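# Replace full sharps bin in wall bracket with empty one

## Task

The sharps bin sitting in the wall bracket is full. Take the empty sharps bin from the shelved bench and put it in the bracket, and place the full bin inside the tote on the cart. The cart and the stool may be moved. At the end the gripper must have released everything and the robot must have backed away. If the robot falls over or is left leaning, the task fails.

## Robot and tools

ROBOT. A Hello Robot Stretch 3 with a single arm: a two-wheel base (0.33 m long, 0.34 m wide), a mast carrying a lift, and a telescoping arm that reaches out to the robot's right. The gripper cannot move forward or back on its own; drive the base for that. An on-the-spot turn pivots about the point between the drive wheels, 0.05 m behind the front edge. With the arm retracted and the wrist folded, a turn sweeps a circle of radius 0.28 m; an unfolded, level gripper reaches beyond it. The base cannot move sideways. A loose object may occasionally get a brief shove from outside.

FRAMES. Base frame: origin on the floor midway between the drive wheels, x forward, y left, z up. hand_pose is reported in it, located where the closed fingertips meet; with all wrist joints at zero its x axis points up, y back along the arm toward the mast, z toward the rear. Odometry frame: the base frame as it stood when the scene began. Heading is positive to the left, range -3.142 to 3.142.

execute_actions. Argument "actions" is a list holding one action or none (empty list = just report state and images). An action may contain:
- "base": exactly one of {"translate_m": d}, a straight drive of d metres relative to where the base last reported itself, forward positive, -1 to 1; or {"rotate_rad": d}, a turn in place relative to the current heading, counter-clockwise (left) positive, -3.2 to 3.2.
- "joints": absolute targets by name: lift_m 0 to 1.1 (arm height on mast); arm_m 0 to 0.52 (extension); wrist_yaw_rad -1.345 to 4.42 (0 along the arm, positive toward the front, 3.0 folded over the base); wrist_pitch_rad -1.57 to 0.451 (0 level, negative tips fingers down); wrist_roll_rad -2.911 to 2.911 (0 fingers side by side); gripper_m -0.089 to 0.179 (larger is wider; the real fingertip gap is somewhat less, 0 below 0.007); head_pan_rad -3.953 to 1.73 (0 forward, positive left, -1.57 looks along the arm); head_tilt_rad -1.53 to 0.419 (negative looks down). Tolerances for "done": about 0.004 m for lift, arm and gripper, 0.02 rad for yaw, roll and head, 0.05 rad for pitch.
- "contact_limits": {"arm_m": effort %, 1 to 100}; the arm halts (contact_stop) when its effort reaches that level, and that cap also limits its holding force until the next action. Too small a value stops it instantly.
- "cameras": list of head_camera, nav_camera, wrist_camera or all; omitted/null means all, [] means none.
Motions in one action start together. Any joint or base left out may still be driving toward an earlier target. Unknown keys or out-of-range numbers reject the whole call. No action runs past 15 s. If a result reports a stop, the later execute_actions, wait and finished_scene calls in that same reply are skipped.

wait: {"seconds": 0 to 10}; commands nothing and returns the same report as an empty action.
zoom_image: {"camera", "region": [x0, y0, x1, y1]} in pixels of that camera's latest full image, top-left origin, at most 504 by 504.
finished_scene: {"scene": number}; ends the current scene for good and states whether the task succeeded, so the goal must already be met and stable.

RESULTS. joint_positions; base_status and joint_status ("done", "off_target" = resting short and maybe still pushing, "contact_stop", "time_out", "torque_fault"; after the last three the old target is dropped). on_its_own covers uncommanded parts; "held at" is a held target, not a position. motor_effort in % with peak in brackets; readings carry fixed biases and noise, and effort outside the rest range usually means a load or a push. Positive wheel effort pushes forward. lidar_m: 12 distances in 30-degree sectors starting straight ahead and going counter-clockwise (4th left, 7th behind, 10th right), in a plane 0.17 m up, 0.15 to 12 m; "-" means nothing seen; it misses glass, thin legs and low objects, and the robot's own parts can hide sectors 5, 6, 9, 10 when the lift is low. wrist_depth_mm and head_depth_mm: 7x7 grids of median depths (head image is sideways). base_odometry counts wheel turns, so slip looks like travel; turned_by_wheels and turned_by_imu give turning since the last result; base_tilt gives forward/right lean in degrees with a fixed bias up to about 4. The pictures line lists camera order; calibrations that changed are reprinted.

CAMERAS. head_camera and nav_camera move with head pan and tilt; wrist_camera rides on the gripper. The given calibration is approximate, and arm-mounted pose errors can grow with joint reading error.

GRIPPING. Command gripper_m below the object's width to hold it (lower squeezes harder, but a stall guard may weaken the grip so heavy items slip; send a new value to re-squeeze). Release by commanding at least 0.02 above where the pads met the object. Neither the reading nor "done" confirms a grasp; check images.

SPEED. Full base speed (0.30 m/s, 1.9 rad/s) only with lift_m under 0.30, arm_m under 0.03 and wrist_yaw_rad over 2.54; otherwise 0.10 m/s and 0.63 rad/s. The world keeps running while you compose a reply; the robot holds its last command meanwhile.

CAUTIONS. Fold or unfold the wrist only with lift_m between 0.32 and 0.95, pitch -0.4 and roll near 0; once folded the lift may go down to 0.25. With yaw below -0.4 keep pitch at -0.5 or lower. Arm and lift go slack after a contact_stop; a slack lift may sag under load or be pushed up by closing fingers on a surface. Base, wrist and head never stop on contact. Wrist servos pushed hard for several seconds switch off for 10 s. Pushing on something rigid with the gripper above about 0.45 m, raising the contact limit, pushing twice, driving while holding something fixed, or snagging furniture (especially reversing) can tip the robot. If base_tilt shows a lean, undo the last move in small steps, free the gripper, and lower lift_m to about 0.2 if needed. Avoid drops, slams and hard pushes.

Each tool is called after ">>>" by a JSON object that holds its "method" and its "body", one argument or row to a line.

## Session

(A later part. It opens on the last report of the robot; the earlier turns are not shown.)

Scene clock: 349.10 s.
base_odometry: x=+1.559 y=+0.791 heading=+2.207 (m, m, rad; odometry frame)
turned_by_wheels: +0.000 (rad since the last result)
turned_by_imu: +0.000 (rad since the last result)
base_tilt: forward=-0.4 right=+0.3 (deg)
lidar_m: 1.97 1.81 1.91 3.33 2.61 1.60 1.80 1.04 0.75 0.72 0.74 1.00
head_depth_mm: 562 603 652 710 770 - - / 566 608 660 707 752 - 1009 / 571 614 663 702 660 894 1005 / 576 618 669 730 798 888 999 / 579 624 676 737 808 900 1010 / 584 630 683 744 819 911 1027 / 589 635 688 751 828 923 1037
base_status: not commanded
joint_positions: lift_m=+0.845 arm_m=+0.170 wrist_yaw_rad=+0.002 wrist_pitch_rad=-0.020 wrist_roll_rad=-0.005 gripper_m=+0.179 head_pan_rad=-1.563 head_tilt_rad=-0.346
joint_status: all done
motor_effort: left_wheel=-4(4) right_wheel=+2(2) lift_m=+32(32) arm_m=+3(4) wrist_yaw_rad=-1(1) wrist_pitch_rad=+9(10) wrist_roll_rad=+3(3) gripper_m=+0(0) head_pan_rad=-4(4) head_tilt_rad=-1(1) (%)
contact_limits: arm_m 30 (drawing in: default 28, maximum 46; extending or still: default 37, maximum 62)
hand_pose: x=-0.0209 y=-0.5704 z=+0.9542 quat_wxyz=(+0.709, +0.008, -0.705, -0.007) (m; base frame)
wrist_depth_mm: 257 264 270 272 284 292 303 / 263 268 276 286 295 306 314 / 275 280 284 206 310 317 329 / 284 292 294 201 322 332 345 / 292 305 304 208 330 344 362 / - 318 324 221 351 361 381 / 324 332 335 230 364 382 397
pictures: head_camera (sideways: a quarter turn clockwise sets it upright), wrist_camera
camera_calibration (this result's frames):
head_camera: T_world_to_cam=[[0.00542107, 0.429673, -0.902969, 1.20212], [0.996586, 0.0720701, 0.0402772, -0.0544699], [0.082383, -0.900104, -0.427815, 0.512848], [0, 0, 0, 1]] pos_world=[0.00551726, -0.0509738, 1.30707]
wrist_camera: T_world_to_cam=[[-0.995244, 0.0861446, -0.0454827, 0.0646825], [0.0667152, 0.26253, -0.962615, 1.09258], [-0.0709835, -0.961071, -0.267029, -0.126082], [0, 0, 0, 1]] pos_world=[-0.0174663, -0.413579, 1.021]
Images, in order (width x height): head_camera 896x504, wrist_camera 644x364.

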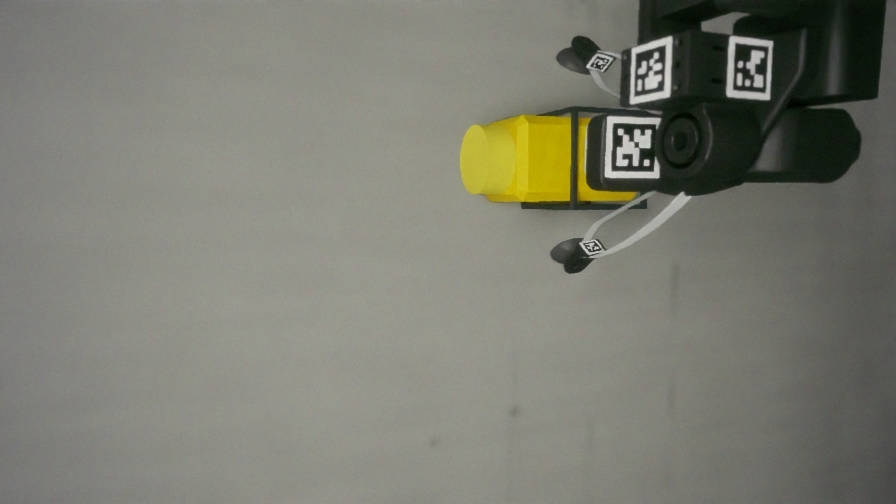

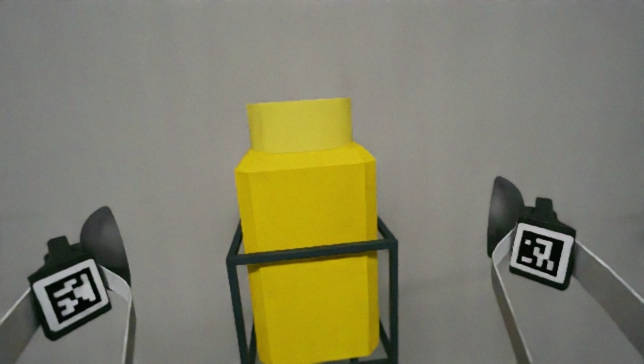

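>>> {"method": "execute_actions", "body": {
  "actions": [
    {"joints": {"arm_m": 0.26, "lift_m": 0.841}, "contact_limits": {"arm_m": 15}}
  ],
  "cameras": ["head_camera", "wrist_camera"]
}}

Scene clock: 374.27 s.
base_odometry: x=+1.559 y=+0.791 heading=+2.207 (m, m, rad; odometry frame)
turned_by_wheels: +0.000 (rad since the last result)
turned_by_imu: +0.000 (rad since the last result)
base_tilt: forward=-0.3 right=+0.4 (deg)
lidar_m: 1.97 1.81 1.92 3.31 2.61 1.60 1.80 1.04 0.75 0.72 0.74 1.00
head_depth_mm: 561 603 652 708 755 - 958 / 566 609 658 707 - 907 967 / 571 615 665 702 663 893 984 / 577 619 668 729 806 887 994 / 579 623 674 736 809 897 1008 / 584 630 681 744 819 912 1023 / 589 635 689 753 828 924 1035
base_status: not commanded
joint_positions: lift_m=+0.841 arm_m=+0.260 wrist_yaw_rad=+0.002 wrist_pitch_rad=-0.020 wrist_roll_rad=-0.005 gripper_m=+0.179 head_pan_rad=-1.563 head_tilt_rad=-0.346
joint_status: all done
motor_effort: left_wheel=-4(4) right_wheel=+2(2) lift_m=+17(30) arm_m=+3(3) wrist_yaw_rad=-1(1) wrist_pitch_rad=+10(9) wrist_roll_rad=+3(3) gripper_m=+0(1) head_pan_rad=-3(3) head_tilt_rad=-2(1) (%)
contact_limits: arm_m 15 (drawing in: default 28, maximum 46; extending or still: default 37, maximum 62)
hand_pose: x=-0.0209 y=-0.6604 z=+0.9509 quat_wxyz=(+0.709, +0.008, -0.705, -0.007) (m; base frame)
wrist_depth_mm: 180 184 188 194 200 207 213 / 185 189 195 201 209 215 222 / 192 197 127 117 217 222 230 / 199 206 125 118 130 233 243 / 206 214 112 113 119 243 252 / - 224 117 119 125 257 266 / 227 232 122 122 127 267 281
pictures: head_camera (sideways: a quarter turn clockwise sets it upright), wrist_camera
camera_calibration (this result's frames):
head_camera: T_world_to_cam=[[0.00542133, 0.429672, -0.902969, 1.20212], [0.996586, 0.0720695, 0.0402772, -0.0544699], [0.0823825, -0.900104, -0.427815, 0.512848], [0, 0, 0, 1]] pos_world=[0.00551723, -0.0509738, 1.30707]
wrist_camera: T_world_to_cam=[[-0.995241, 0.0861771, -0.0454926, 0.0723089], [0.0667265, 0.262436, -0.96264, 1.11303], [-0.0710186, -0.961094, -0.266937, -0.213549], [0, 0, 0, 1]] pos_world=[-0.01747, -0.503572, 1.01773]
Images, in order (width x height): head_camera 896x504, wrist_camera 644x364.

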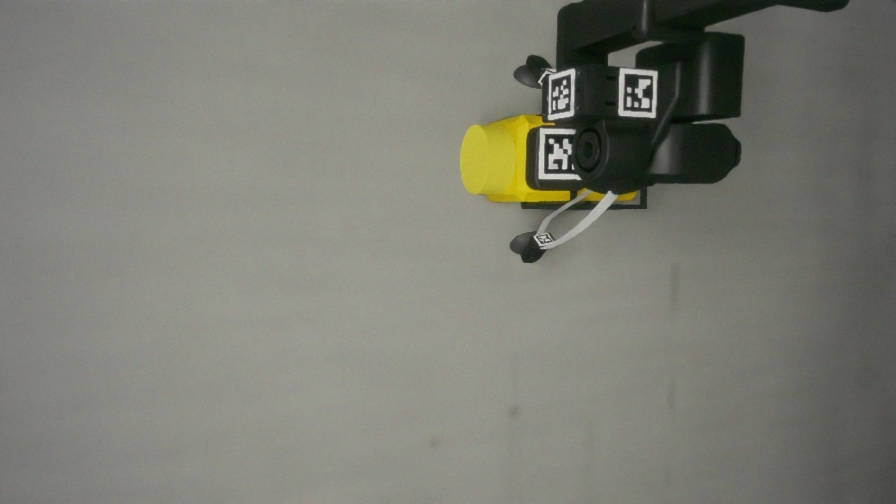

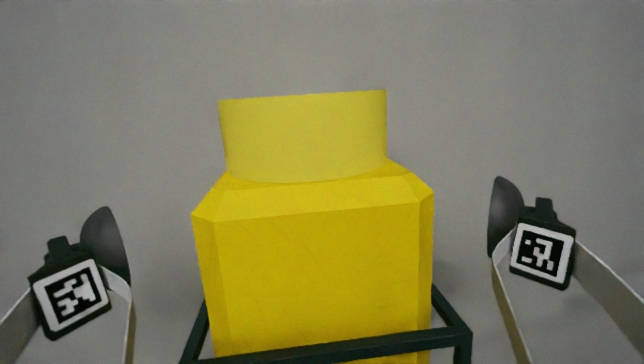

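>>> {"method": "execute_actions", "body": {
  "actions": [
    {"joints": {"gripper_m": 0.06}}
  ],
  "cameras": ["head_camera", "wrist_camera"]
}}

Scene clock: 388.43 s.
base_odometry: x=+1.559 y=+0.791 heading=+2.207 (m, m, rad; odometry frame)
turned_by_wheels: +0.000 (rad since the last result)
turned_by_imu: +0.000 (rad since the last result)
base_tilt: forward=-0.3 right=+0.3 (deg)
lidar_m: 1.97 1.81 1.91 3.31 2.59 1.60 1.80 1.04 0.75 0.72 0.74 1.00
head_depth_mm: 564 604 654 710 756 - 960 / 568 610 659 709 - 909 973 / 573 614 666 704 664 897 984 / 576 620 669 730 804 888 991 / 580 626 676 739 812 903 1011 / 584 631 681 746 820 909 1025 / 591 637 689 752 830 921 1041
base_status: not commanded
joint_positions: lift_m=+0.841 arm_m=+0.260 wrist_yaw_rad=+0.000 wrist_pitch_rad=-0.019 wrist_roll_rad=-0.005 gripper_m=+0.061 head_pan_rad=-1.563 head_tilt_rad=-0.346
joint_status: all done
motor_effort: left_wheel=-4(4) right_wheel=+2(2) lift_m=+17(17) arm_m=+5(5) wrist_yaw_rad=+0(1) wrist_pitch_rad=+9(10) wrist_roll_rad=+3(3) gripper_m=-22(98) head_pan_rad=-4(4) head_tilt_rad=-1(1) (%)
hand_pose: x=-0.0214 y=-0.6602 z=+0.9510 quat_wxyz=(+0.709, +0.007, -0.705, -0.007) (m; base frame)
wrist_depth_mm: 181 185 190 195 201 208 215 / 186 192 196 201 210 217 225 / 193 198 133 121 217 224 232 / 200 204 125 120 128 235 242 / 206 212 115 118 122 246 254 / 216 220 120 123 128 257 267 / 226 233 124 125 130 270 281
pictures: head_camera (sideways: a quarter turn clockwise sets it upright), wrist_camera
camera_calibration (this result's frames):
head_camera: T_world_to_cam=[[0.00542143, 0.429673, -0.902968, 1.20212], [0.996586, 0.0720692, 0.0402773, -0.0544699], [0.0823823, -0.900104, -0.427815, 0.512848], [0, 0, 0, 1]] pos_world=[0.00551722, -0.0509738, 1.30707]
wrist_camera: T_world_to_cam=[[-0.995085, 0.0879331, -0.0455326, 0.0730442], [0.0671964, 0.261897, -0.962754, 1.11288], [-0.072733, -0.961081, -0.266519, -0.213796], [0, 0, 0, 1]] pos_world=[-0.0176466, -0.50336, 1.01778]
Images, in order (width x height): head_camera 896x504, wrist_camera 644x364.

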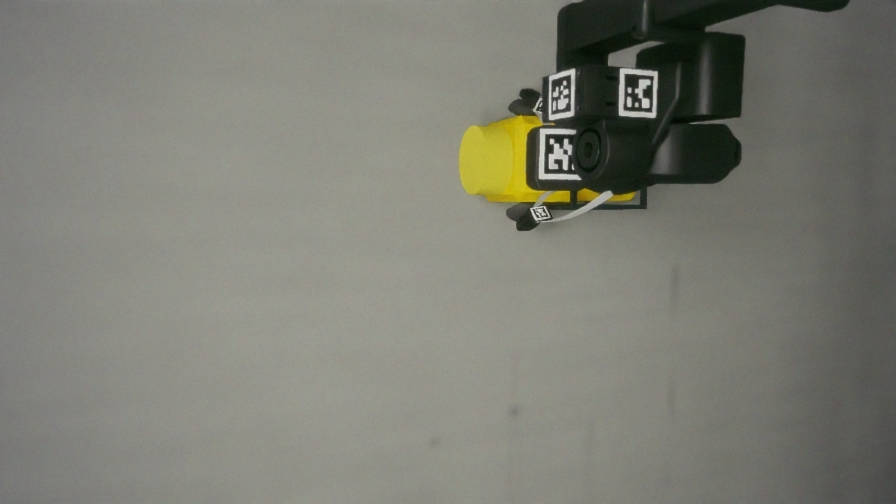

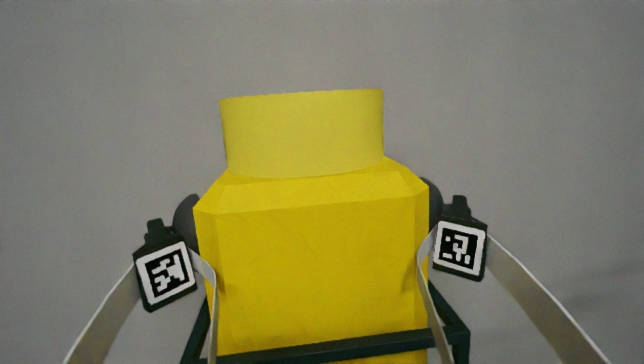

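>>> {"method": "execute_actions", "body": {
  "actions": [
    {"joints": {"gripper_m": 0.03}}
  ],
  "cameras": ["wrist_camera"]
}}

>>> {"method": "execute_actions", "body": {
  "actions": [
    {"joints": {"lift_m": 0.871}}
  ],
  "cameras": ["head_camera", "wrist_camera"]
}}

Scene clock: 397.73 s.
base_odometry: x=+1.559 y=+0.791 heading=+2.207 (m, m, rad; odometry frame)
turned_by_wheels: +0.000 (rad since the last result)
turned_by_imu: +0.000 (rad since the last result)
base_tilt: forward=-0.3 right=+0.3 (deg)
lidar_m: 1.97 1.82 1.91 3.32 2.60 1.61 1.80 1.04 0.75 0.72 0.74 0.99
head_depth_mm: 563 606 653 708 756 - 960 / 569 610 659 710 - 905 970 / 572 614 665 704 665 898 985 / 576 621 671 732 805 890 996 / 581 626 678 739 811 900 1014 / 586 631 684 744 822 910 1021 / 590 637 690 752 830 921 1036
base_status: not commanded
joint_positions: lift_m=+0.841 arm_m=+0.259 wrist_yaw_rad=+0.000 wrist_pitch_rad=-0.017 wrist_roll_rad=-0.005 gripper_m=+0.032 head_pan_rad=-1.563 head_tilt_rad=-0.346
joint_status: all done
motor_effort: left_wheel=-4(4) right_wheel=+3(2) lift_m=+17(18) arm_m=+7(7) wrist_yaw_rad=+0(0) wrist_pitch_rad=+8(9) wrist_roll_rad=+3(3) gripper_m=-35(100) head_pan_rad=-4(3) head_tilt_rad=-1(1) (%)
hand_pose: x=-0.0214 y=-0.6602 z=+0.9516 quat_wxyz=(+0.709, +0.006, -0.705, -0.006) (m; base frame)
wrist_depth_mm: 180 185 191 196 200 207 215 / 186 190 195 201 208 216 224 / 193 199 134 122 217 225 232 / 201 207 126 121 129 234 243 / 207 213 116 118 122 246 255 / 215 220 121 123 127 257 269 / 226 232 125 126 129 269 281
pictures: wrist_camera
camera_calibration (this result's frames):
wrist_camera: T_world_to_cam=[[-0.995089, 0.0877957, -0.0457226, 0.0731682], [0.0671887, 0.259851, -0.963308, 1.11258], [-0.0726933, -0.961649, -0.264474, -0.215958], [0, 0, 0, 1]] pos_world=[-0.0176428, -0.503205, 1.01799]
Images, in order (width x height): wrist_camera 644x364.

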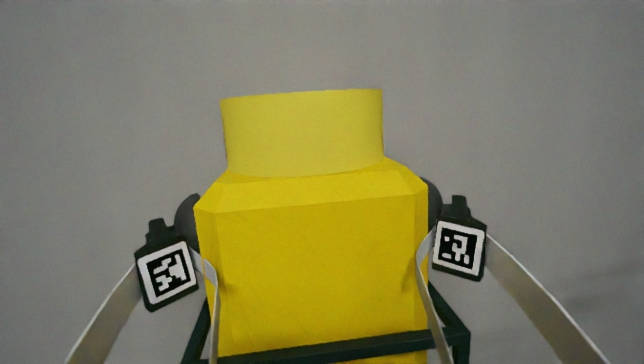

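Scene clock: 398.80 s.
base_odometry: x=+1.559 y=+0.791 heading=+2.207 (m, m, rad; odometry frame)
turned_by_wheels: +0.000 (rad since the last result)
turned_by_imu: +0.000 (rad since the last result)
base_tilt: forward=-0.3 right=+0.4 (deg)
lidar_m: 1.97 1.81 1.91 3.32 2.61 1.60 1.80 1.04 0.75 0.72 0.74 1.00
head_depth_mm: 563 604 652 708 - 885 957 / 567 609 657 705 - 893 969 / 571 613 664 702 677 894 986 / 575 618 669 729 803 889 998 / 580 625 674 735 810 896 1011 / 584 628 683 745 818 909 1024 / 590 634 689 752 828 922 1042
base_status: not commanded
joint_positions: lift_m=+0.870 arm_m=+0.260 wrist_yaw_rad=+0.001 wrist_pitch_rad=-0.057 wrist_roll_rad=-0.005 gripper_m=+0.039 head_pan_rad=-1.563 head_tilt_rad=-0.346
joint_status: all done
on_its_own: gripper_m is held at +0.038, not at your +0.030, by its stall guard, which is still easing
motor_effort: left_wheel=-2(4) right_wheel=+1(2) lift_m=+35(37) arm_m=+1(7) wrist_yaw_rad=-1(1) wrist_pitch_rad=+26(29) wrist_roll_rad=+3(3) gripper_m=-24(35) head_pan_rad=-3(4) head_tilt_rad=-1(1) (%)
hand_pose: x=-0.0211 y=-0.6593 z=+0.9706 quat_wxyz=(+0.709, +0.021, -0.705, -0.020) (m; base frame)
wrist_depth_mm: 177 180 186 191 197 205 208 / 183 188 193 199 206 213 220 / 190 198 137 124 216 224 231 / 199 205 128 123 180 235 244 / 209 213 118 120 123 247 258 / 218 221 122 124 129 262 276 / 227 239 127 129 133 277 291
pictures: head_camera (sideways: a quarter turn clockwise sets it upright), wrist_camera
camera_calibration (this result's frames):
head_camera: T_world_to_cam=[[0.00542148, 0.429673, -0.902969, 1.20212], [0.996586, 0.0720691, 0.0402772, -0.0544699], [0.0823822, -0.900104, -0.427815, 0.512848], [0, 0, 0, 1]] pos_world=[0.00551721, -0.0509738, 1.30707]
wrist_camera: T_world_to_cam=[[-0.995153, 0.0885905, -0.0426969, 0.0717882], [0.0673603, 0.297714, -0.952276, 1.14492], [-0.0716511, -0.950536, -0.302238, -0.165996], [0, 0, 0, 1]] pos_world=[-0.0175759, -0.505004, 1.04318]
Images, in order (width x height): head_camera 896x504, wrist_camera 644x364.

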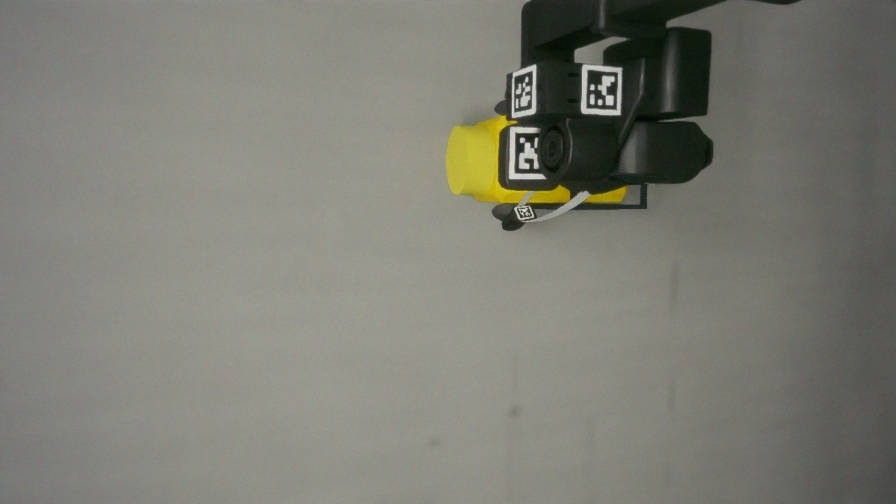

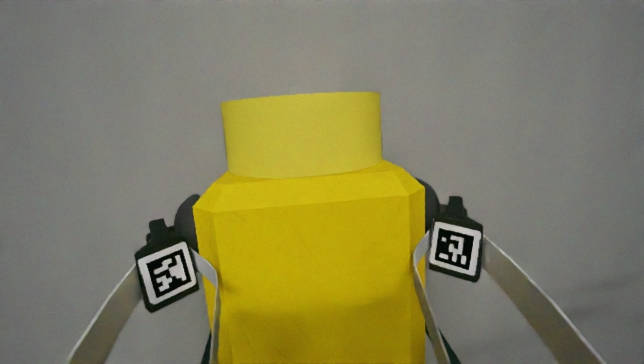

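>>> {"method": "execute_actions", "body": {
  "actions": [
    {"joints": {"gripper_m": 0.05}}
  ],
  "cameras": ["wrist_camera"]
}}

Scene clock: 405.13 s.
base_odometry: x=+1.559 y=+0.791 heading=+2.207 (m, m, rad; odometry frame)
turned_by_wheels: +0.000 (rad since the last result)
turned_by_imu: +0.001 (rad since the last result)
base_tilt: forward=-0.3 right=+0.4 (deg)
lidar_m: 1.97 1.81 1.91 3.32 2.60 1.60 1.80 1.04 0.75 0.71 0.74 1.00
head_depth_mm: 563 603 650 709 - 879 957 / 566 609 658 705 - 894 968 / 571 614 663 701 677 894 984 / 577 619 669 728 801 884 992 / 579 623 674 736 809 898 1010 / 584 628 680 743 818 906 1021 / 588 635 688 750 828 921 1038
base_status: not commanded
joint_positions: lift_m=+0.870 arm_m=+0.260 wrist_yaw_rad=+0.001 wrist_pitch_rad=-0.057 wrist_roll_rad=-0.005 gripper_m=+0.051 head_pan_rad=-1.563 head_tilt_rad=-0.346
joint_status: all done
motor_effort: left_wheel=-2(2) right_wheel=+1(1) lift_m=+35(36) arm_m=+1(2) wrist_yaw_rad=+0(1) wrist_pitch_rad=+26(26) wrist_roll_rad=+3(3) gripper_m=-25(73) head_pan_rad=-4(4) head_tilt_rad=-2(1) (%)
hand_pose: x=-0.0211 y=-0.6593 z=+0.9706 quat_wxyz=(+0.709, +0.021, -0.705, -0.020) (m; base frame)
wrist_depth_mm: 176 181 186 191 197 204 212 / 184 188 192 197 206 214 220 / 191 196 137 125 216 224 231 / 198 205 128 122 182 235 244 / 208 212 118 120 122 248 256 / 218 221 122 124 128 260 275 / 228 235 126 128 133 278 292
pictures: wrist_camera
camera_calibration (this result's frames):
wrist_camera: T_world_to_cam=[[-0.995152, 0.088593, -0.0426944, 0.0717871], [0.0673587, 0.297714, -0.952276, 1.14493], [-0.0716543, -0.950536, -0.302238, -0.165994], [0, 0, 0, 1]] pos_world=[-0.017576, -0.505004, 1.04318]
Images, in order (width x height): wrist_camera 644x364.

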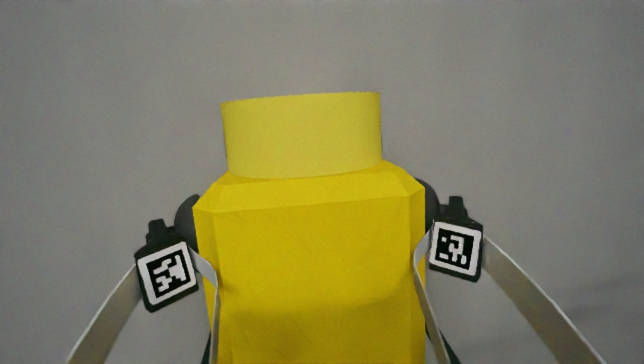

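>>> {"method": "execute_actions", "body": {
  "actions": [
    {"joints": {"lift_m": 0.99}}
  ],
  "cameras": ["head_camera", "wrist_camera"]
}}

Scene clock: 414.13 s.
base_odometry: x=+1.559 y=+0.791 heading=+2.207 (m, m, rad; odometry frame)
turned_by_wheels: +0.000 (rad since the last result)
turned_by_imu: +0.000 (rad since the last result)
base_tilt: forward=-0.3 right=+0.3 (deg)
lidar_m: 1.97 1.82 1.92 3.33 2.61 1.60 1.80 1.04 0.75 0.72 0.74 1.00
head_depth_mm: 563 602 643 - 785 856 957 / 567 610 646 - 792 865 971 / 570 612 653 616 780 878 982 / 575 619 671 731 804 890 998 / 579 623 675 736 810 901 1007 / 586 628 682 745 820 910 1022 / 589 635 690 752 827 920 1034
base_status: not commanded
joint_positions: lift_m=+0.990 arm_m=+0.260 wrist_yaw_rad=+0.001 wrist_pitch_rad=-0.059 wrist_roll_rad=-0.005 gripper_m=+0.061 head_pan_rad=-1.563 head_tilt_rad=-0.346
joint_status: all done
on_its_own: gripper_m is held at +0.060, not at your +0.050, by its stall guard, which is not easing now
motor_effort: left_wheel=-2(2) right_wheel=+1(1) lift_m=+35(37) arm_m=+2(2) wrist_yaw_rad=+0(0) wrist_pitch_rad=+27(28) wrist_roll_rad=+3(3) gripper_m=-20(20) head_pan_rad=-3(4) head_tilt_rad=-2(1) (%)
hand_pose: x=-0.0211 y=-0.6592 z=+1.0891 quat_wxyz=(+0.709, +0.022, -0.705, -0.021) (m; base frame)
wrist_depth_mm: 177 181 185 191 199 203 210 / 184 189 194 198 208 213 220 / 192 197 151 132 216 223 231 / 199 204 135 126 186 236 246 / 209 214 120 122 125 248 257 / 218 221 122 123 126 260 271 / 228 237 123 124 127 277 288
pictures: head_camera (sideways: a quarter turn clockwise sets it upright), wrist_camera
camera_calibration (this result's frames):
head_camera: T_world_to_cam=[[0.00542138, 0.429673, -0.902968, 1.20212], [0.996586, 0.0720693, 0.0402773, -0.0544699], [0.0823824, -0.900104, -0.427815, 0.512848], [0, 0, 0, 1]] pos_world=[0.00551722, -0.0509738, 1.30707]
wrist_camera: T_world_to_cam=[[-0.995153, 0.088676, -0.0425143, 0.0766995], [0.0673554, 0.299618, -0.951679, 1.25838], [-0.071653, -0.949929, -0.304139, -0.127628], [0, 0, 0, 1]] pos_world=[-0.0175757, -0.505072, 1.16201]
Images, in order (width x height): head_camera 896x504, wrist_camera 644x364.

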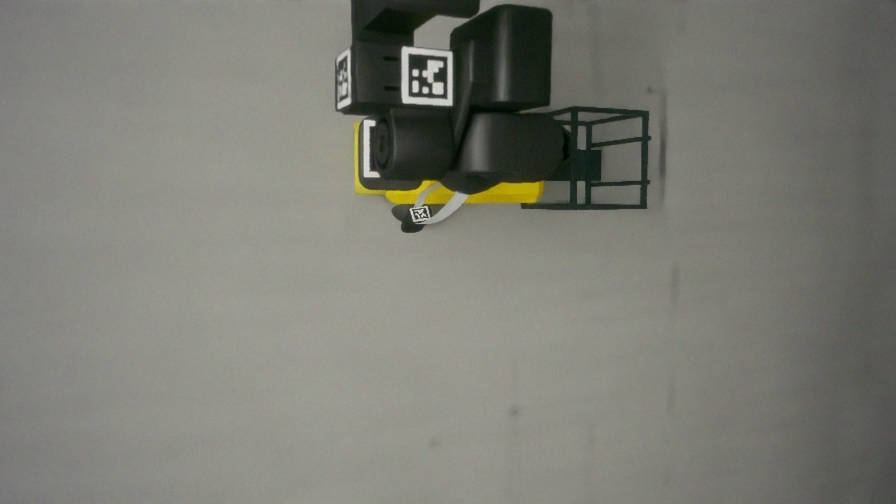

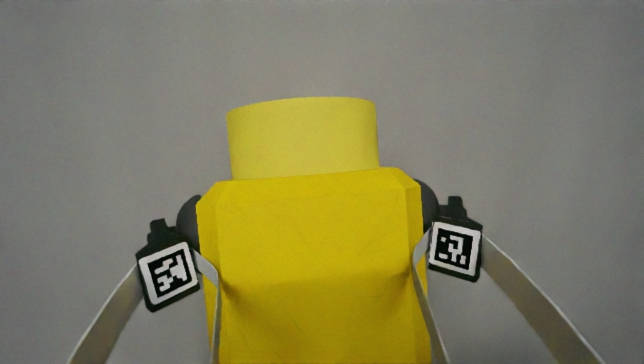

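>>> {"method": "execute_actions", "body": {
  "actions": [
    {"joints": {"arm_m": 0.01, "head_pan_rad": -2.2, "head_tilt_rad": -0.3}, "base": {"rotate_rad": -0.796}}
  ],
  "cameras": ["head_camera", "nav_camera", "wrist_camera"]
}}

Scene clock: 446.87 s.
base_odometry: x=+1.559 y=+0.791 heading=+1.412 (m, m, rad; odometry frame)
turned_by_wheels: -0.796 (rad since the last result)
turned_by_imu: -0.791 (rad since the last result)
base_tilt: forward=-0.3 right=+0.3 (deg)
lidar_m: 0.81 1.36 1.97 1.81 2.62 3.42 1.64 1.60 1.53 0.85 0.72 0.72
head_depth_mm: 1465 1562 1662 1786 1907 - - / 1493 1583 1700 1834 1940 - - / 1531 1626 1751 1887 2004 - - / 1556 1661 1795 1939 2059 - - / 1599 1714 1833 1965 2105 - - / 1509 1521 1561 1602 1617 - - / 1210 1229 1248 1267 384 - -
base_status: done
joint_positions: lift_m=+0.990 arm_m=+0.010 wrist_yaw_rad=-0.001 wrist_pitch_rad=-0.059 wrist_roll_rad=-0.005 gripper_m=+0.061 head_pan_rad=-2.193 head_tilt_rad=-0.310
joint_status: all done
on_its_own: gripper_m is held at +0.060, not at your +0.050, by its stall guard, which is not easing now
motor_effort: left_wheel=+3(10) right_wheel=-2(8) lift_m=+35(35) arm_m=-4(6) wrist_yaw_rad=+1(1) wrist_pitch_rad=+27(28) wrist_roll_rad=+3(3) gripper_m=-19(21) head_pan_rad=-3(45) head_tilt_rad=+5(11) (%)
hand_pose: x=-0.0216 y=-0.4096 z=+1.0891 quat_wxyz=(+0.709, +0.021, -0.705, -0.021) (m; base frame)
wrist_depth_mm: 416 494 629 826 - - - / 421 507 633 812 - - - / 432 520 151 132 - - - / 440 524 136 126 - - - / 449 523 121 123 125 - - / 455 510 122 123 126 - - / 460 588 123 124 127 - -
pictures: head_camera (sideways: a quarter turn clockwise sets it upright), nav_camera (sideways: a quarter turn counterclockwise sets it upright), wrist_camera
camera_calibration (this result's frames):
head_camera: T_world_to_cam=[[0.238002, 0.316768, -0.918158, 1.22051], [0.848553, -0.527753, 0.037882, -0.0504505], [-0.472561, -0.788121, -0.3944, 0.472751], [0, 0, 0, 1]] pos_world=[-0.0242712, -0.0406606, 1.30899]
nav_camera: T_world_to_cam=[[-0.14879, -0.313789, 0.937762, -1.18233], [-0.797211, 0.599148, 0.0739939, -0.0419855], [-0.585077, -0.736585, -0.339304, 0.397967], [0, 0, 0, 1]] pos_world=[0.0234505, -0.0527105, 1.24689]
wrist_camera: T_world_to_cam=[[-0.994981, 0.0905838, -0.0425125, 0.0548652], [0.0679311, 0.299528, -0.951666, 1.18358], [-0.0734718, -0.949777, -0.304179, 0.109487], [0, 0, 0, 1]] pos_world=[-0.0177679, -0.255498, 1.16201]
Images, in order (width x height): head_camera 896x504, nav_camera 672x504, wrist_camera 644x364.

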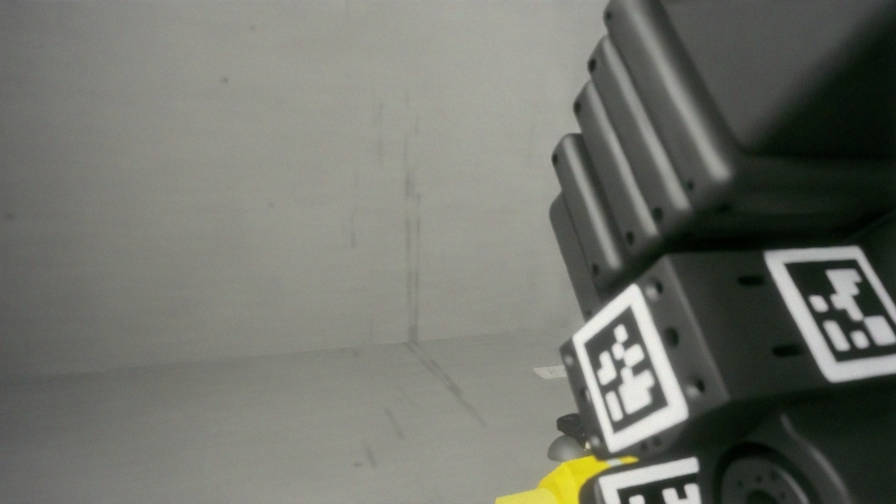

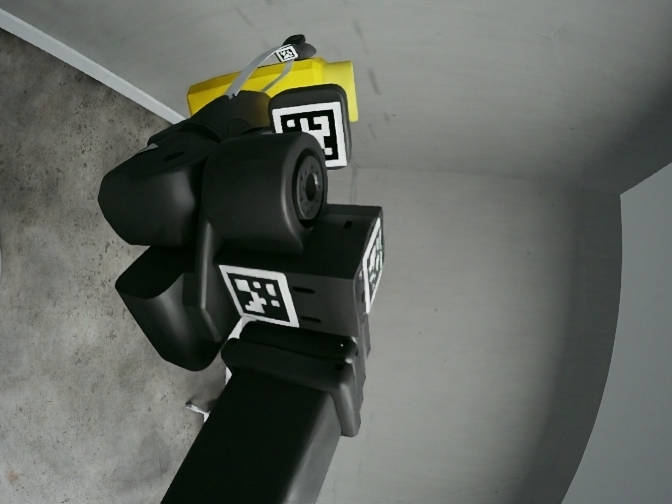

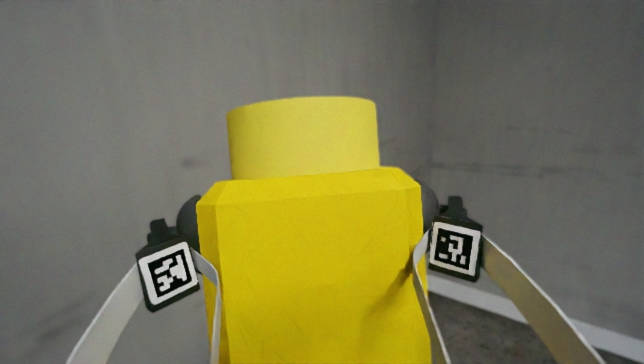

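>>> {"method": "execute_actions", "body": {
  "actions": [
    {"joints": {"head_pan_rad": -2.92, "head_tilt_rad": -0.3}}
  ],
  "cameras": ["head_camera", "nav_camera"]
}}

Scene clock: 456.13 s.
base_odometry: x=+1.559 y=+0.791 heading=+1.412 (m, m, rad; odometry frame)
turned_by_wheels: +0.000 (rad since the last result)
turned_by_imu: +0.000 (rad since the last result)
base_tilt: forward=-0.2 right=+0.4 (deg)
lidar_m: 0.81 1.36 1.97 1.81 2.61 3.40 1.65 1.61 1.53 0.85 0.72 0.72
head_depth_mm: 2082 2267 2465 2705 2443 1711 - / 1978 2118 2272 2429 2237 1743 - / 1867 1987 2140 2051 2132 1756 - / 1759 1859 1990 2065 2158 1823 - / 1660 1774 1875 2025 2153 1843 - / 1571 1672 1776 1889 2011 1922 - / 1503 1576 1679 1779 1889 1941 -
base_status: not commanded
joint_positions: lift_m=+0.990 arm_m=+0.010 wrist_yaw_rad=-0.001 wrist_pitch_rad=-0.059 wrist_roll_rad=-0.005 gripper_m=+0.061 head_pan_rad=-2.913 head_tilt_rad=-0.310
joint_status: all done
on_its_own: gripper_m is held at +0.060, not at your +0.050, by its stall guard, which is not easing now
motor_effort: left_wheel=+3(3) right_wheel=-2(2) lift_m=+35(35) arm_m=-4(4) wrist_yaw_rad=+1(1) wrist_pitch_rad=+27(27) wrist_roll_rad=+3(3) gripper_m=-20(20) head_pan_rad=-4(47) head_tilt_rad=+4(5) (%)
hand_pose: x=-0.0216 y=-0.4096 z=+1.0891 quat_wxyz=(+0.709, +0.021, -0.705, -0.021) (m; base frame)
wrist_depth_mm: 420 503 628 841 - - - / 424 501 638 795 - - - / 439 525 151 132 - - - / 441 528 135 127 - - - / 448 515 121 123 125 - - / 461 514 122 123 126 - - / 459 589 123 124 127 - -
pictures: head_camera (sideways: a quarter turn clockwise sets it upright), nav_camera (sideways: a quarter turn counterclockwise sets it upright)
camera_calibration (this result's frames):
head_camera: T_world_to_cam=[[0.387774, 0.0813491, -0.918158, 1.2196], [0.290289, -0.956189, 0.037882, -0.0470451], [-0.87485, -0.281221, -0.3944, 0.475204], [0, 0, 0, 1]] pos_world=[-0.0435405, -0.0105599, 1.30899]
nav_camera: T_world_to_cam=[[-0.318721, -0.13791, 0.937762, -1.1813], [-0.204621, 0.976041, 0.0739939, -0.0456003], [-0.925498, -0.168302, -0.339304, 0.400044], [0, 0, 0, 1]] pos_world=[-0.0155944, -0.0510763, 1.24689]
Images, in order (width x height): head_camera 896x504, nav_camera 672x504.

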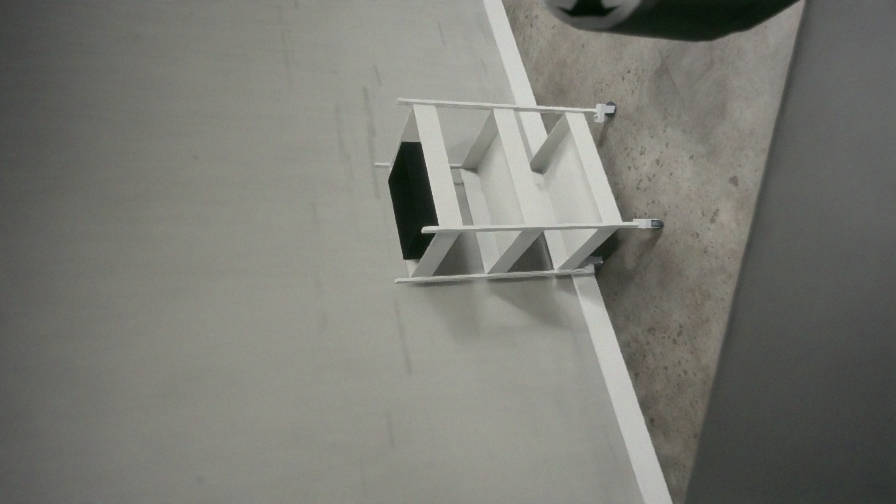

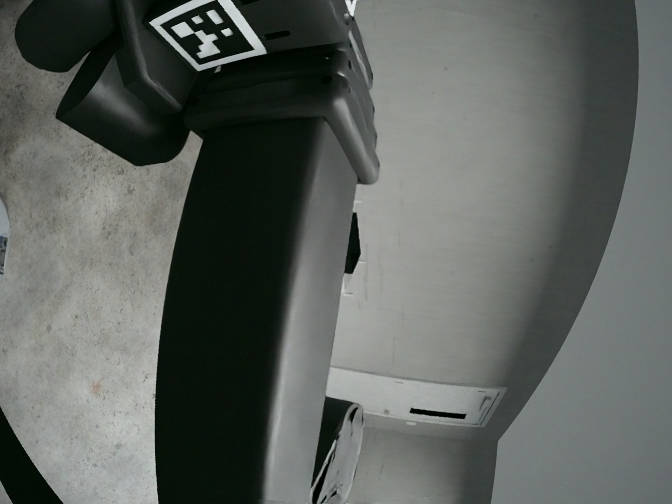

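>>> {"method": "zoom_image", "body": {
  "camera": "head_camera",
  "region": [360, 80, 500, 300]
}}

Region (360, 80, 500, 300) of head_camera's 896x504 image, scaled by 2.291, with more detail than that image has; it fills the left 321 columns of this view, and the rest is white.

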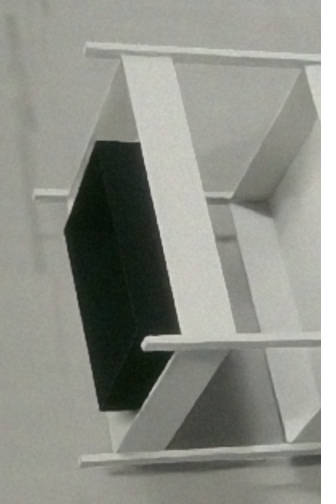

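>>> {"method": "execute_actions", "body": {
  "actions": [
    {"base": {"translate_m": -1.0}, "joints": {"lift_m": 0.88, "head_pan_rad": -2.6, "head_tilt_rad": -0.6}}
  ],
  "cameras": ["head_camera", "wrist_camera"]
}}

Scene clock: 524.83 s.
base_odometry: x=+1.401 y=-0.197 heading=+1.412 (m, m, rad; odometry frame)
turned_by_wheels: +0.000 (rad since the last result)
turned_by_imu: +0.005 (rad since the last result)
base_tilt: forward=-0.3 right=+0.3 (deg)
lidar_m: 1.65 2.66 2.11 2.35 3.05 2.31 0.83 0.70 1.11 1.27 1.45 1.45
head_depth_mm: 992 1122 1270 1048 1246 1323 1209 / 972 1089 1197 970 1226 1332 - / 948 1068 1173 950 1203 1342 - / 935 1041 1155 1015 1247 1313 - / 911 1018 1143 1322 1540 - - / 896 997 1123 1290 1476 - - / 879 978 1093 1257 1447 - -
base_status: done
joint_positions: lift_m=+0.880 arm_m=+0.010 wrist_yaw_rad=-0.001 wrist_pitch_rad=-0.059 wrist_roll_rad=-0.005 gripper_m=+0.061 head_pan_rad=-2.607 head_tilt_rad=-0.593
joint_status: all done
on_its_own: gripper_m is held at +0.060, not at your +0.050, by its stall guard, which is not easing now
motor_effort: left_wheel=+3(4) right_wheel=-2(7) lift_m=+20(31) arm_m=-4(4) wrist_yaw_rad=+0(0) wrist_pitch_rad=+28(28) wrist_roll_rad=+3(3) gripper_m=-20(20) head_pan_rad=+5(34) head_tilt_rad=-3(21) (%)
hand_pose: x=-0.0216 y=-0.4096 z=+0.9797 quat_wxyz=(+0.709, +0.021, -0.705, -0.021) (m; base frame)
wrist_depth_mm: 925 - - - 886 726 649 / 950 - - - 906 766 656 / 971 - 152 133 899 794 685 / - - 136 126 529 831 726 / - - 121 122 124 841 737 / - - 122 124 126 928 768 / - - 123 124 128 930 767
pictures: head_camera (sideways: a quarter turn clockwise sets it upright), wrist_camera
camera_calibration (this result's frames):
head_camera: T_world_to_cam=[[0.552414, 0.316823, -0.771013, 1.02672], [0.553175, -0.831263, 0.0547569, -0.0706008], [-0.623567, -0.456754, -0.63446, 0.786013], [0, 0, 0, 1]] pos_world=[-0.0379876, -0.0249615, 1.29417]
wrist_camera: T_world_to_cam=[[-0.994981, 0.0906002, -0.042479, 0.0501872], [0.0679311, 0.299877, -0.951556, 1.07951], [-0.0734727, -0.949666, -0.304527, 0.0766145], [0, 0, 0, 1]] pos_world=[-0.017768, -0.255509, 1.05268]
Images, in order (width x height): head_camera 896x504, wrist_camera 644x364.

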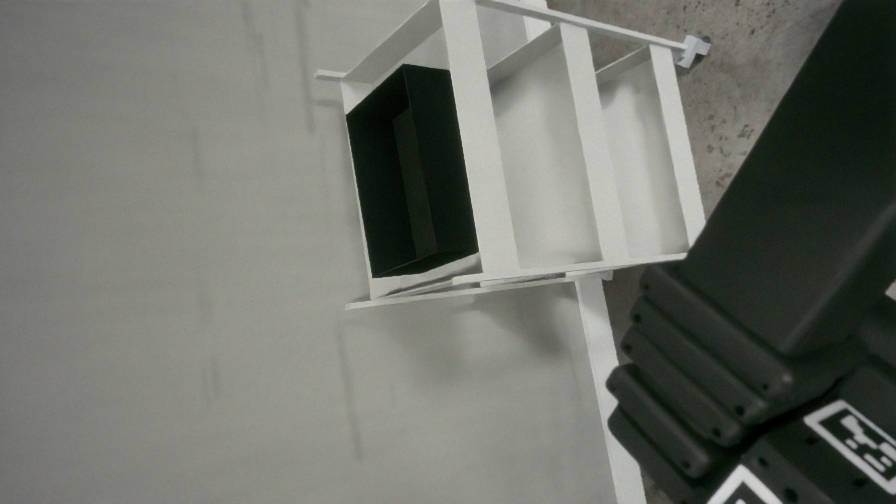

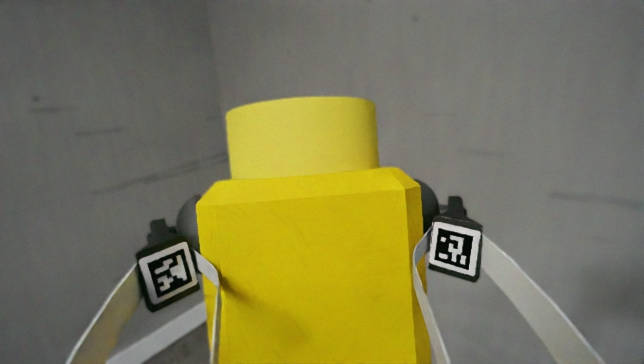

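>>> {"method": "zoom_image", "body": {
  "camera": "head_camera",
  "region": [300, 0, 540, 320]
}}

Region (300, 0, 540, 320) of head_camera's 896x504 image, scaled by 1.575, with more detail than that image has; it fills the left 378 columns of this view, and the rest is white.

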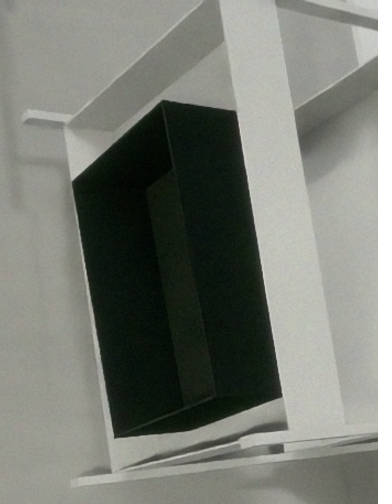

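>>> {"method": "execute_actions", "body": {
  "actions": [
    {"base": {"translate_m": -0.32}, "joints": {"lift_m": 0.84}}
  ],
  "cameras": []
}}

>>> {"method": "execute_actions", "body": {
  "actions": [
    {"base": {"rotate_rad": -0.775}, "joints": {"head_pan_rad": -1.45, "head_tilt_rad": -0.75}}
  ],
  "cameras": ["head_camera", "nav_camera", "wrist_camera"]
}}

Scene clock: 604.03 s.
base_odometry: x=+1.350 y=-0.513 heading=+1.412 (m, m, rad; odometry frame)
turned_by_wheels: +0.000 (rad since the last result)
turned_by_imu: +0.002 (rad since the last result)
base_tilt: forward=-0.3 right=+0.3 (deg)
lidar_m: 1.92 2.88 2.30 2.60 2.34 1.88 0.55 0.48 0.48 1.02 1.68 1.68
head_depth_mm: 789 884 1016 1186 1425 1354 1165 / 770 867 984 1132 816 983 1140 / 755 844 962 979 773 983 - / 739 825 937 943 760 988 - / 724 809 915 957 763 858 - / 710 789 891 959 790 - - / 698 773 868 983 1110 1331 -
base_status: done
joint_positions: lift_m=+0.840 arm_m=+0.010 wrist_yaw_rad=-0.001 wrist_pitch_rad=-0.059 wrist_roll_rad=-0.005 gripper_m=+0.061 head_pan_rad=-2.607 head_tilt_rad=-0.593
joint_status: all done
on_its_own: gripper_m is held at +0.060, not at your +0.050, by its stall guard, which is not easing now
motor_effort: left_wheel=+3(4) right_wheel=-2(4) lift_m=+20(19) arm_m=-4(4) wrist_yaw_rad=+1(1) wrist_pitch_rad=+27(28) wrist_roll_rad=+3(3) gripper_m=-20(21) head_pan_rad=+5(5) head_tilt_rad=-2(2) (%)
hand_pose: x=-0.0216 y=-0.4096 z=+0.9397 quat_wxyz=(+0.709, +0.021, -0.705, -0.021) (m; base frame)
wrist_depth_mm: - - 948 776 666 561 499 / - - - 790 682 585 505 / - - 151 132 683 599 522 / - - 136 127 414 637 543 / - - 121 122 125 635 550 / - - 121 123 126 692 478 / - - 123 125 127 712 413
pictures: none
No camera images: the call's "cameras" was empty. Leave "cameras" out to get every camera's image.

Scene clock: 606.20 s.
base_odometry: x=+1.350 y=-0.513 heading=+0.637 (m, m, rad; odometry frame)
turned_by_wheels: -0.775 (rad since the last result)
turned_by_imu: -0.770 (rad since the last result)
base_tilt: forward=-0.4 right=+0.3 (deg)
lidar_m: 1.68 1.74 2.34 2.30 2.36 2.60 2.35 1.30 0.50 0.48 0.50 1.24
head_depth_mm: 714 817 912 456 855 - - / 726 833 928 450 - - 1075 / 737 847 950 782 909 1191 1113 / 749 862 990 852 937 1228 1128 / 764 881 1042 1278 1491 1296 1129 / 779 899 1067 1311 1520 1310 1140 / 793 914 1093 1351 1542 1317 1148
base_status: done
joint_positions: lift_m=+0.840 arm_m=+0.010 wrist_yaw_rad=-0.001 wrist_pitch_rad=-0.059 wrist_roll_rad=-0.005 gripper_m=+0.061 head_pan_rad=-1.457 head_tilt_rad=-0.741
joint_status: all done
on_its_own: gripper_m is held at +0.060, not at your +0.050, by its stall guard, which is not easing now
motor_effort: left_wheel=+3(9) right_wheel=-2(5) lift_m=+20(20) arm_m=-4(4) wrist_yaw_rad=+0(0) wrist_pitch_rad=+28(27) wrist_roll_rad=+3(3) gripper_m=-20(21) head_pan_rad=+5(50) head_tilt_rad=-4(16) (%)
hand_pose: x=-0.0216 y=-0.4096 z=+0.9397 quat_wxyz=(+0.709, +0.021, -0.705, -0.021) (m; base frame)
wrist_depth_mm: 538 543 549 581 589 617 627 / 552 563 585 599 632 644 649 / 582 603 151 132 651 666 686 / 606 625 135 126 403 721 729 / 630 653 121 122 125 742 774 / 645 671 122 124 126 504 819 / 681 693 123 125 127 413 860
pictures: head_camera (sideways: a quarter turn clockwise sets it upright), nav_camera (sideways: a quarter turn counterclockwise sets it upright), wrist_camera
camera_calibration (this result's frames):
head_camera: T_world_to_cam=[[-0.075715, 0.739839, -0.66851, 0.896963], [0.985682, 0.156833, 0.0619294, -0.0825655], [0.150662, -0.654249, -0.74112, 0.920017], [0, 0, 0, 1]] pos_world=[0.0106851, -0.0487393, 1.28658]
nav_camera: T_world_to_cam=[[0.141327, -0.690831, 0.709069, -0.885901], [-0.989343, -0.123914, 0.0764628, -0.0439848], [0.035041, -0.712319, -0.700981, 0.864752], [0, 0, 0, 1]] pos_world=[0.0513842, -0.0014789, 1.2377]
wrist_camera: T_world_to_cam=[[-0.994982, 0.0905941, -0.0424678, 0.0484757], [0.0679272, 0.299991, -0.951521, 1.04142], [-0.0734622, -0.949631, -0.304639, 0.0645471], [0, 0, 0, 1]] pos_world=[-0.0177668, -0.255513, 1.01266]
Images, in order (width x height): head_camera 896x504, nav_camera 672x504, wrist_camera 644x364.

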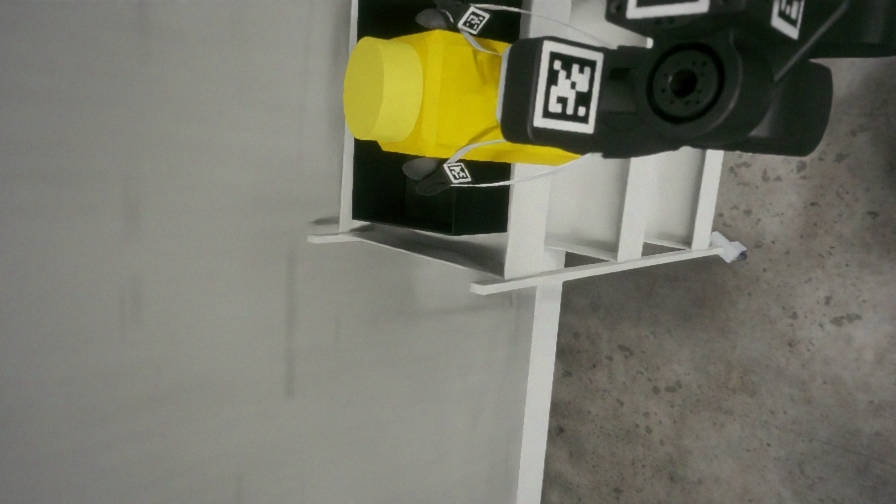

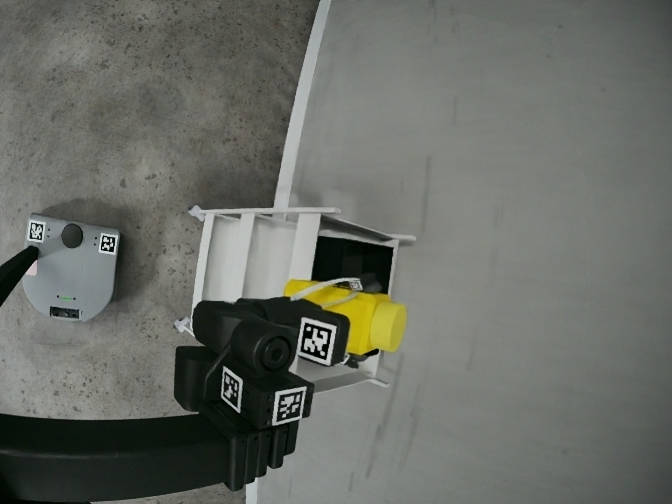

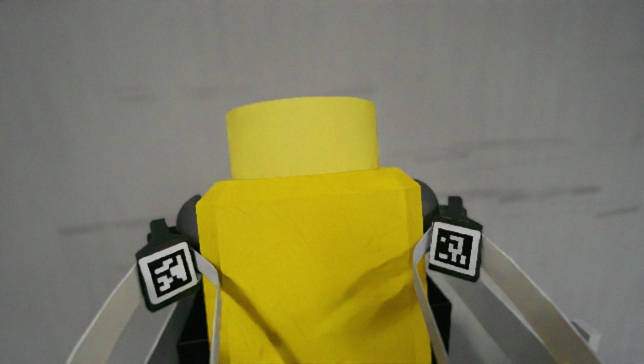

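>>> {"method": "execute_actions", "body": {
  "actions": [
    {"joints": {"arm_m": 0.232}, "contact_limits": {"arm_m": 20}}
  ],
  "cameras": ["head_camera", "nav_camera", "wrist_camera"]
}}

Scene clock: 637.73 s.
base_odometry: x=+1.350 y=-0.513 heading=+0.637 (m, m, rad; odometry frame)
turned_by_wheels: +0.000 (rad since the last result)
turned_by_imu: +0.000 (rad since the last result)
base_tilt: forward=-0.3 right=+0.4 (deg)
lidar_m: 1.68 1.74 2.34 2.30 2.35 2.61 2.35 1.29 0.50 0.48 0.50 1.24
head_depth_mm: 717 809 - - 947 1107 1105 / 727 806 611 756 955 1164 1108 / 739 845 949 866 984 1200 1121 / 750 864 991 855 936 1231 1121 / 761 884 1044 1278 1482 1295 1132 / 776 902 1066 1312 1515 1310 1142 / 791 916 1099 1357 1554 1323 1146
base_status: not commanded
joint_positions: lift_m=+0.840 arm_m=+0.232 wrist_yaw_rad=-0.001 wrist_pitch_rad=-0.059 wrist_roll_rad=-0.005 gripper_m=+0.061 head_pan_rad=-1.457 head_tilt_rad=-0.741
joint_status: all done
on_its_own: gripper_m is held at +0.060, not at your +0.050, by its stall guard, which is not easing now
motor_effort: left_wheel=+3(3) right_wheel=-2(2) lift_m=+20(20) arm_m=+3(2) wrist_yaw_rad=+1(1) wrist_pitch_rad=+27(28) wrist_roll_rad=+3(3) gripper_m=-20(20) head_pan_rad=+5(5) head_tilt_rad=-4(4) (%)
contact_limits: arm_m 20 (drawing in: default 28, maximum 46; extending or still: default 37, maximum 62)
hand_pose: x=-0.0216 y=-0.6311 z=+0.9397 quat_wxyz=(+0.709, +0.021, -0.705, -0.021) (m; base frame)
wrist_depth_mm: 346 353 368 381 388 401 412 / 359 369 379 391 408 415 435 / 374 386 151 132 424 435 459 / 385 405 136 126 293 457 482 / 409 418 120 122 124 489 511 / 432 434 122 124 126 512 538 / 451 464 123 125 127 412 569
pictures: head_camera (sideways: a quarter turn clockwise sets it upright), nav_camera (sideways: a quarter turn counterclockwise sets it upright), wrist_camera
camera_calibration (this result's frames):
head_camera: T_world_to_cam=[[-0.0757829, 0.739909, -0.668425, 0.896853], [0.98567, 0.156905, 0.0619344, -0.0825719], [0.150705, -0.654153, -0.741196, 0.920115], [0, 0, 0, 1]] pos_world=[0.0106888, -0.0487372, 1.28658]
nav_camera: T_world_to_cam=[[0.141392, -0.6909, 0.708989, -0.885797], [-0.989332, -0.124002, 0.0764615, -0.0439833], [0.035089, -0.712237, -0.701062, 0.864857], [0, 0, 0, 1]] pos_world=[0.0513835, -0.00146802, 1.2377]
wrist_camera: T_world_to_cam=[[-0.994982, 0.0905943, -0.0424692, 0.0685422], [0.0679286, 0.299991, -0.95152, 1.10787], [-0.073462, -0.949631, -0.304639, -0.14578], [0, 0, 0, 1]] pos_world=[-0.0177669, -0.476996, 1.01266]
Images, in order (width x height): head_camera 896x504, nav_camera 672x504, wrist_camera 644x364.

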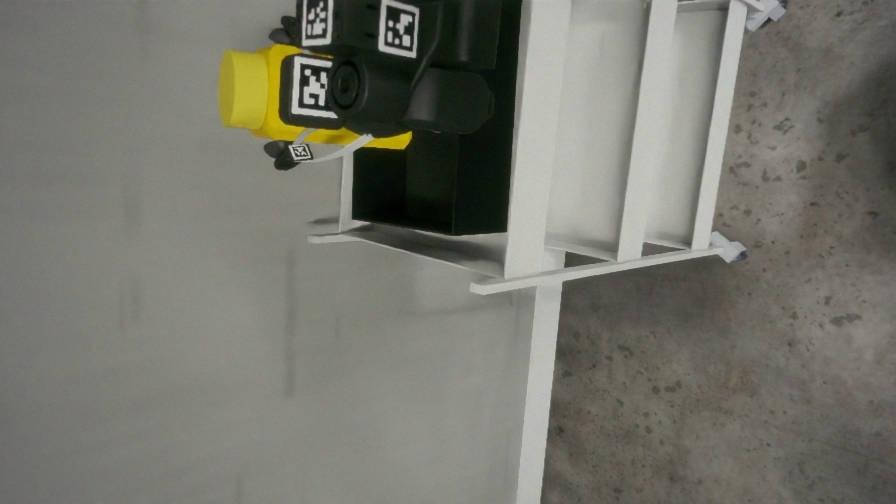

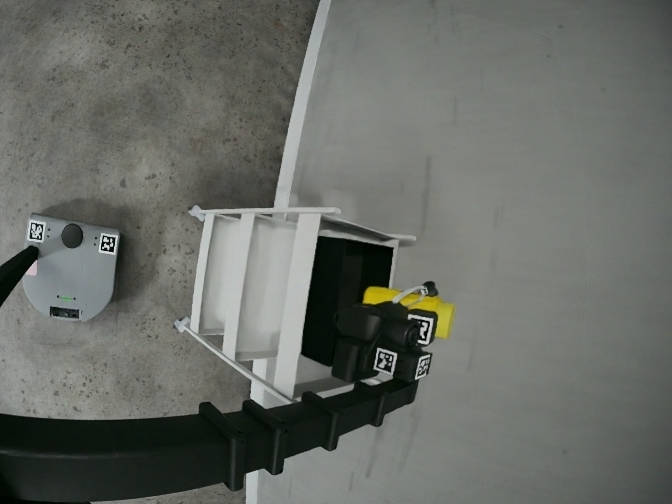

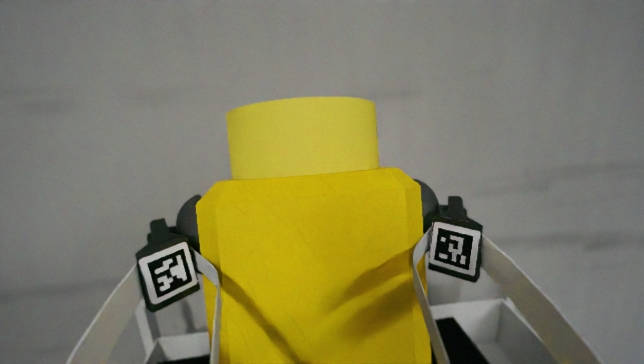

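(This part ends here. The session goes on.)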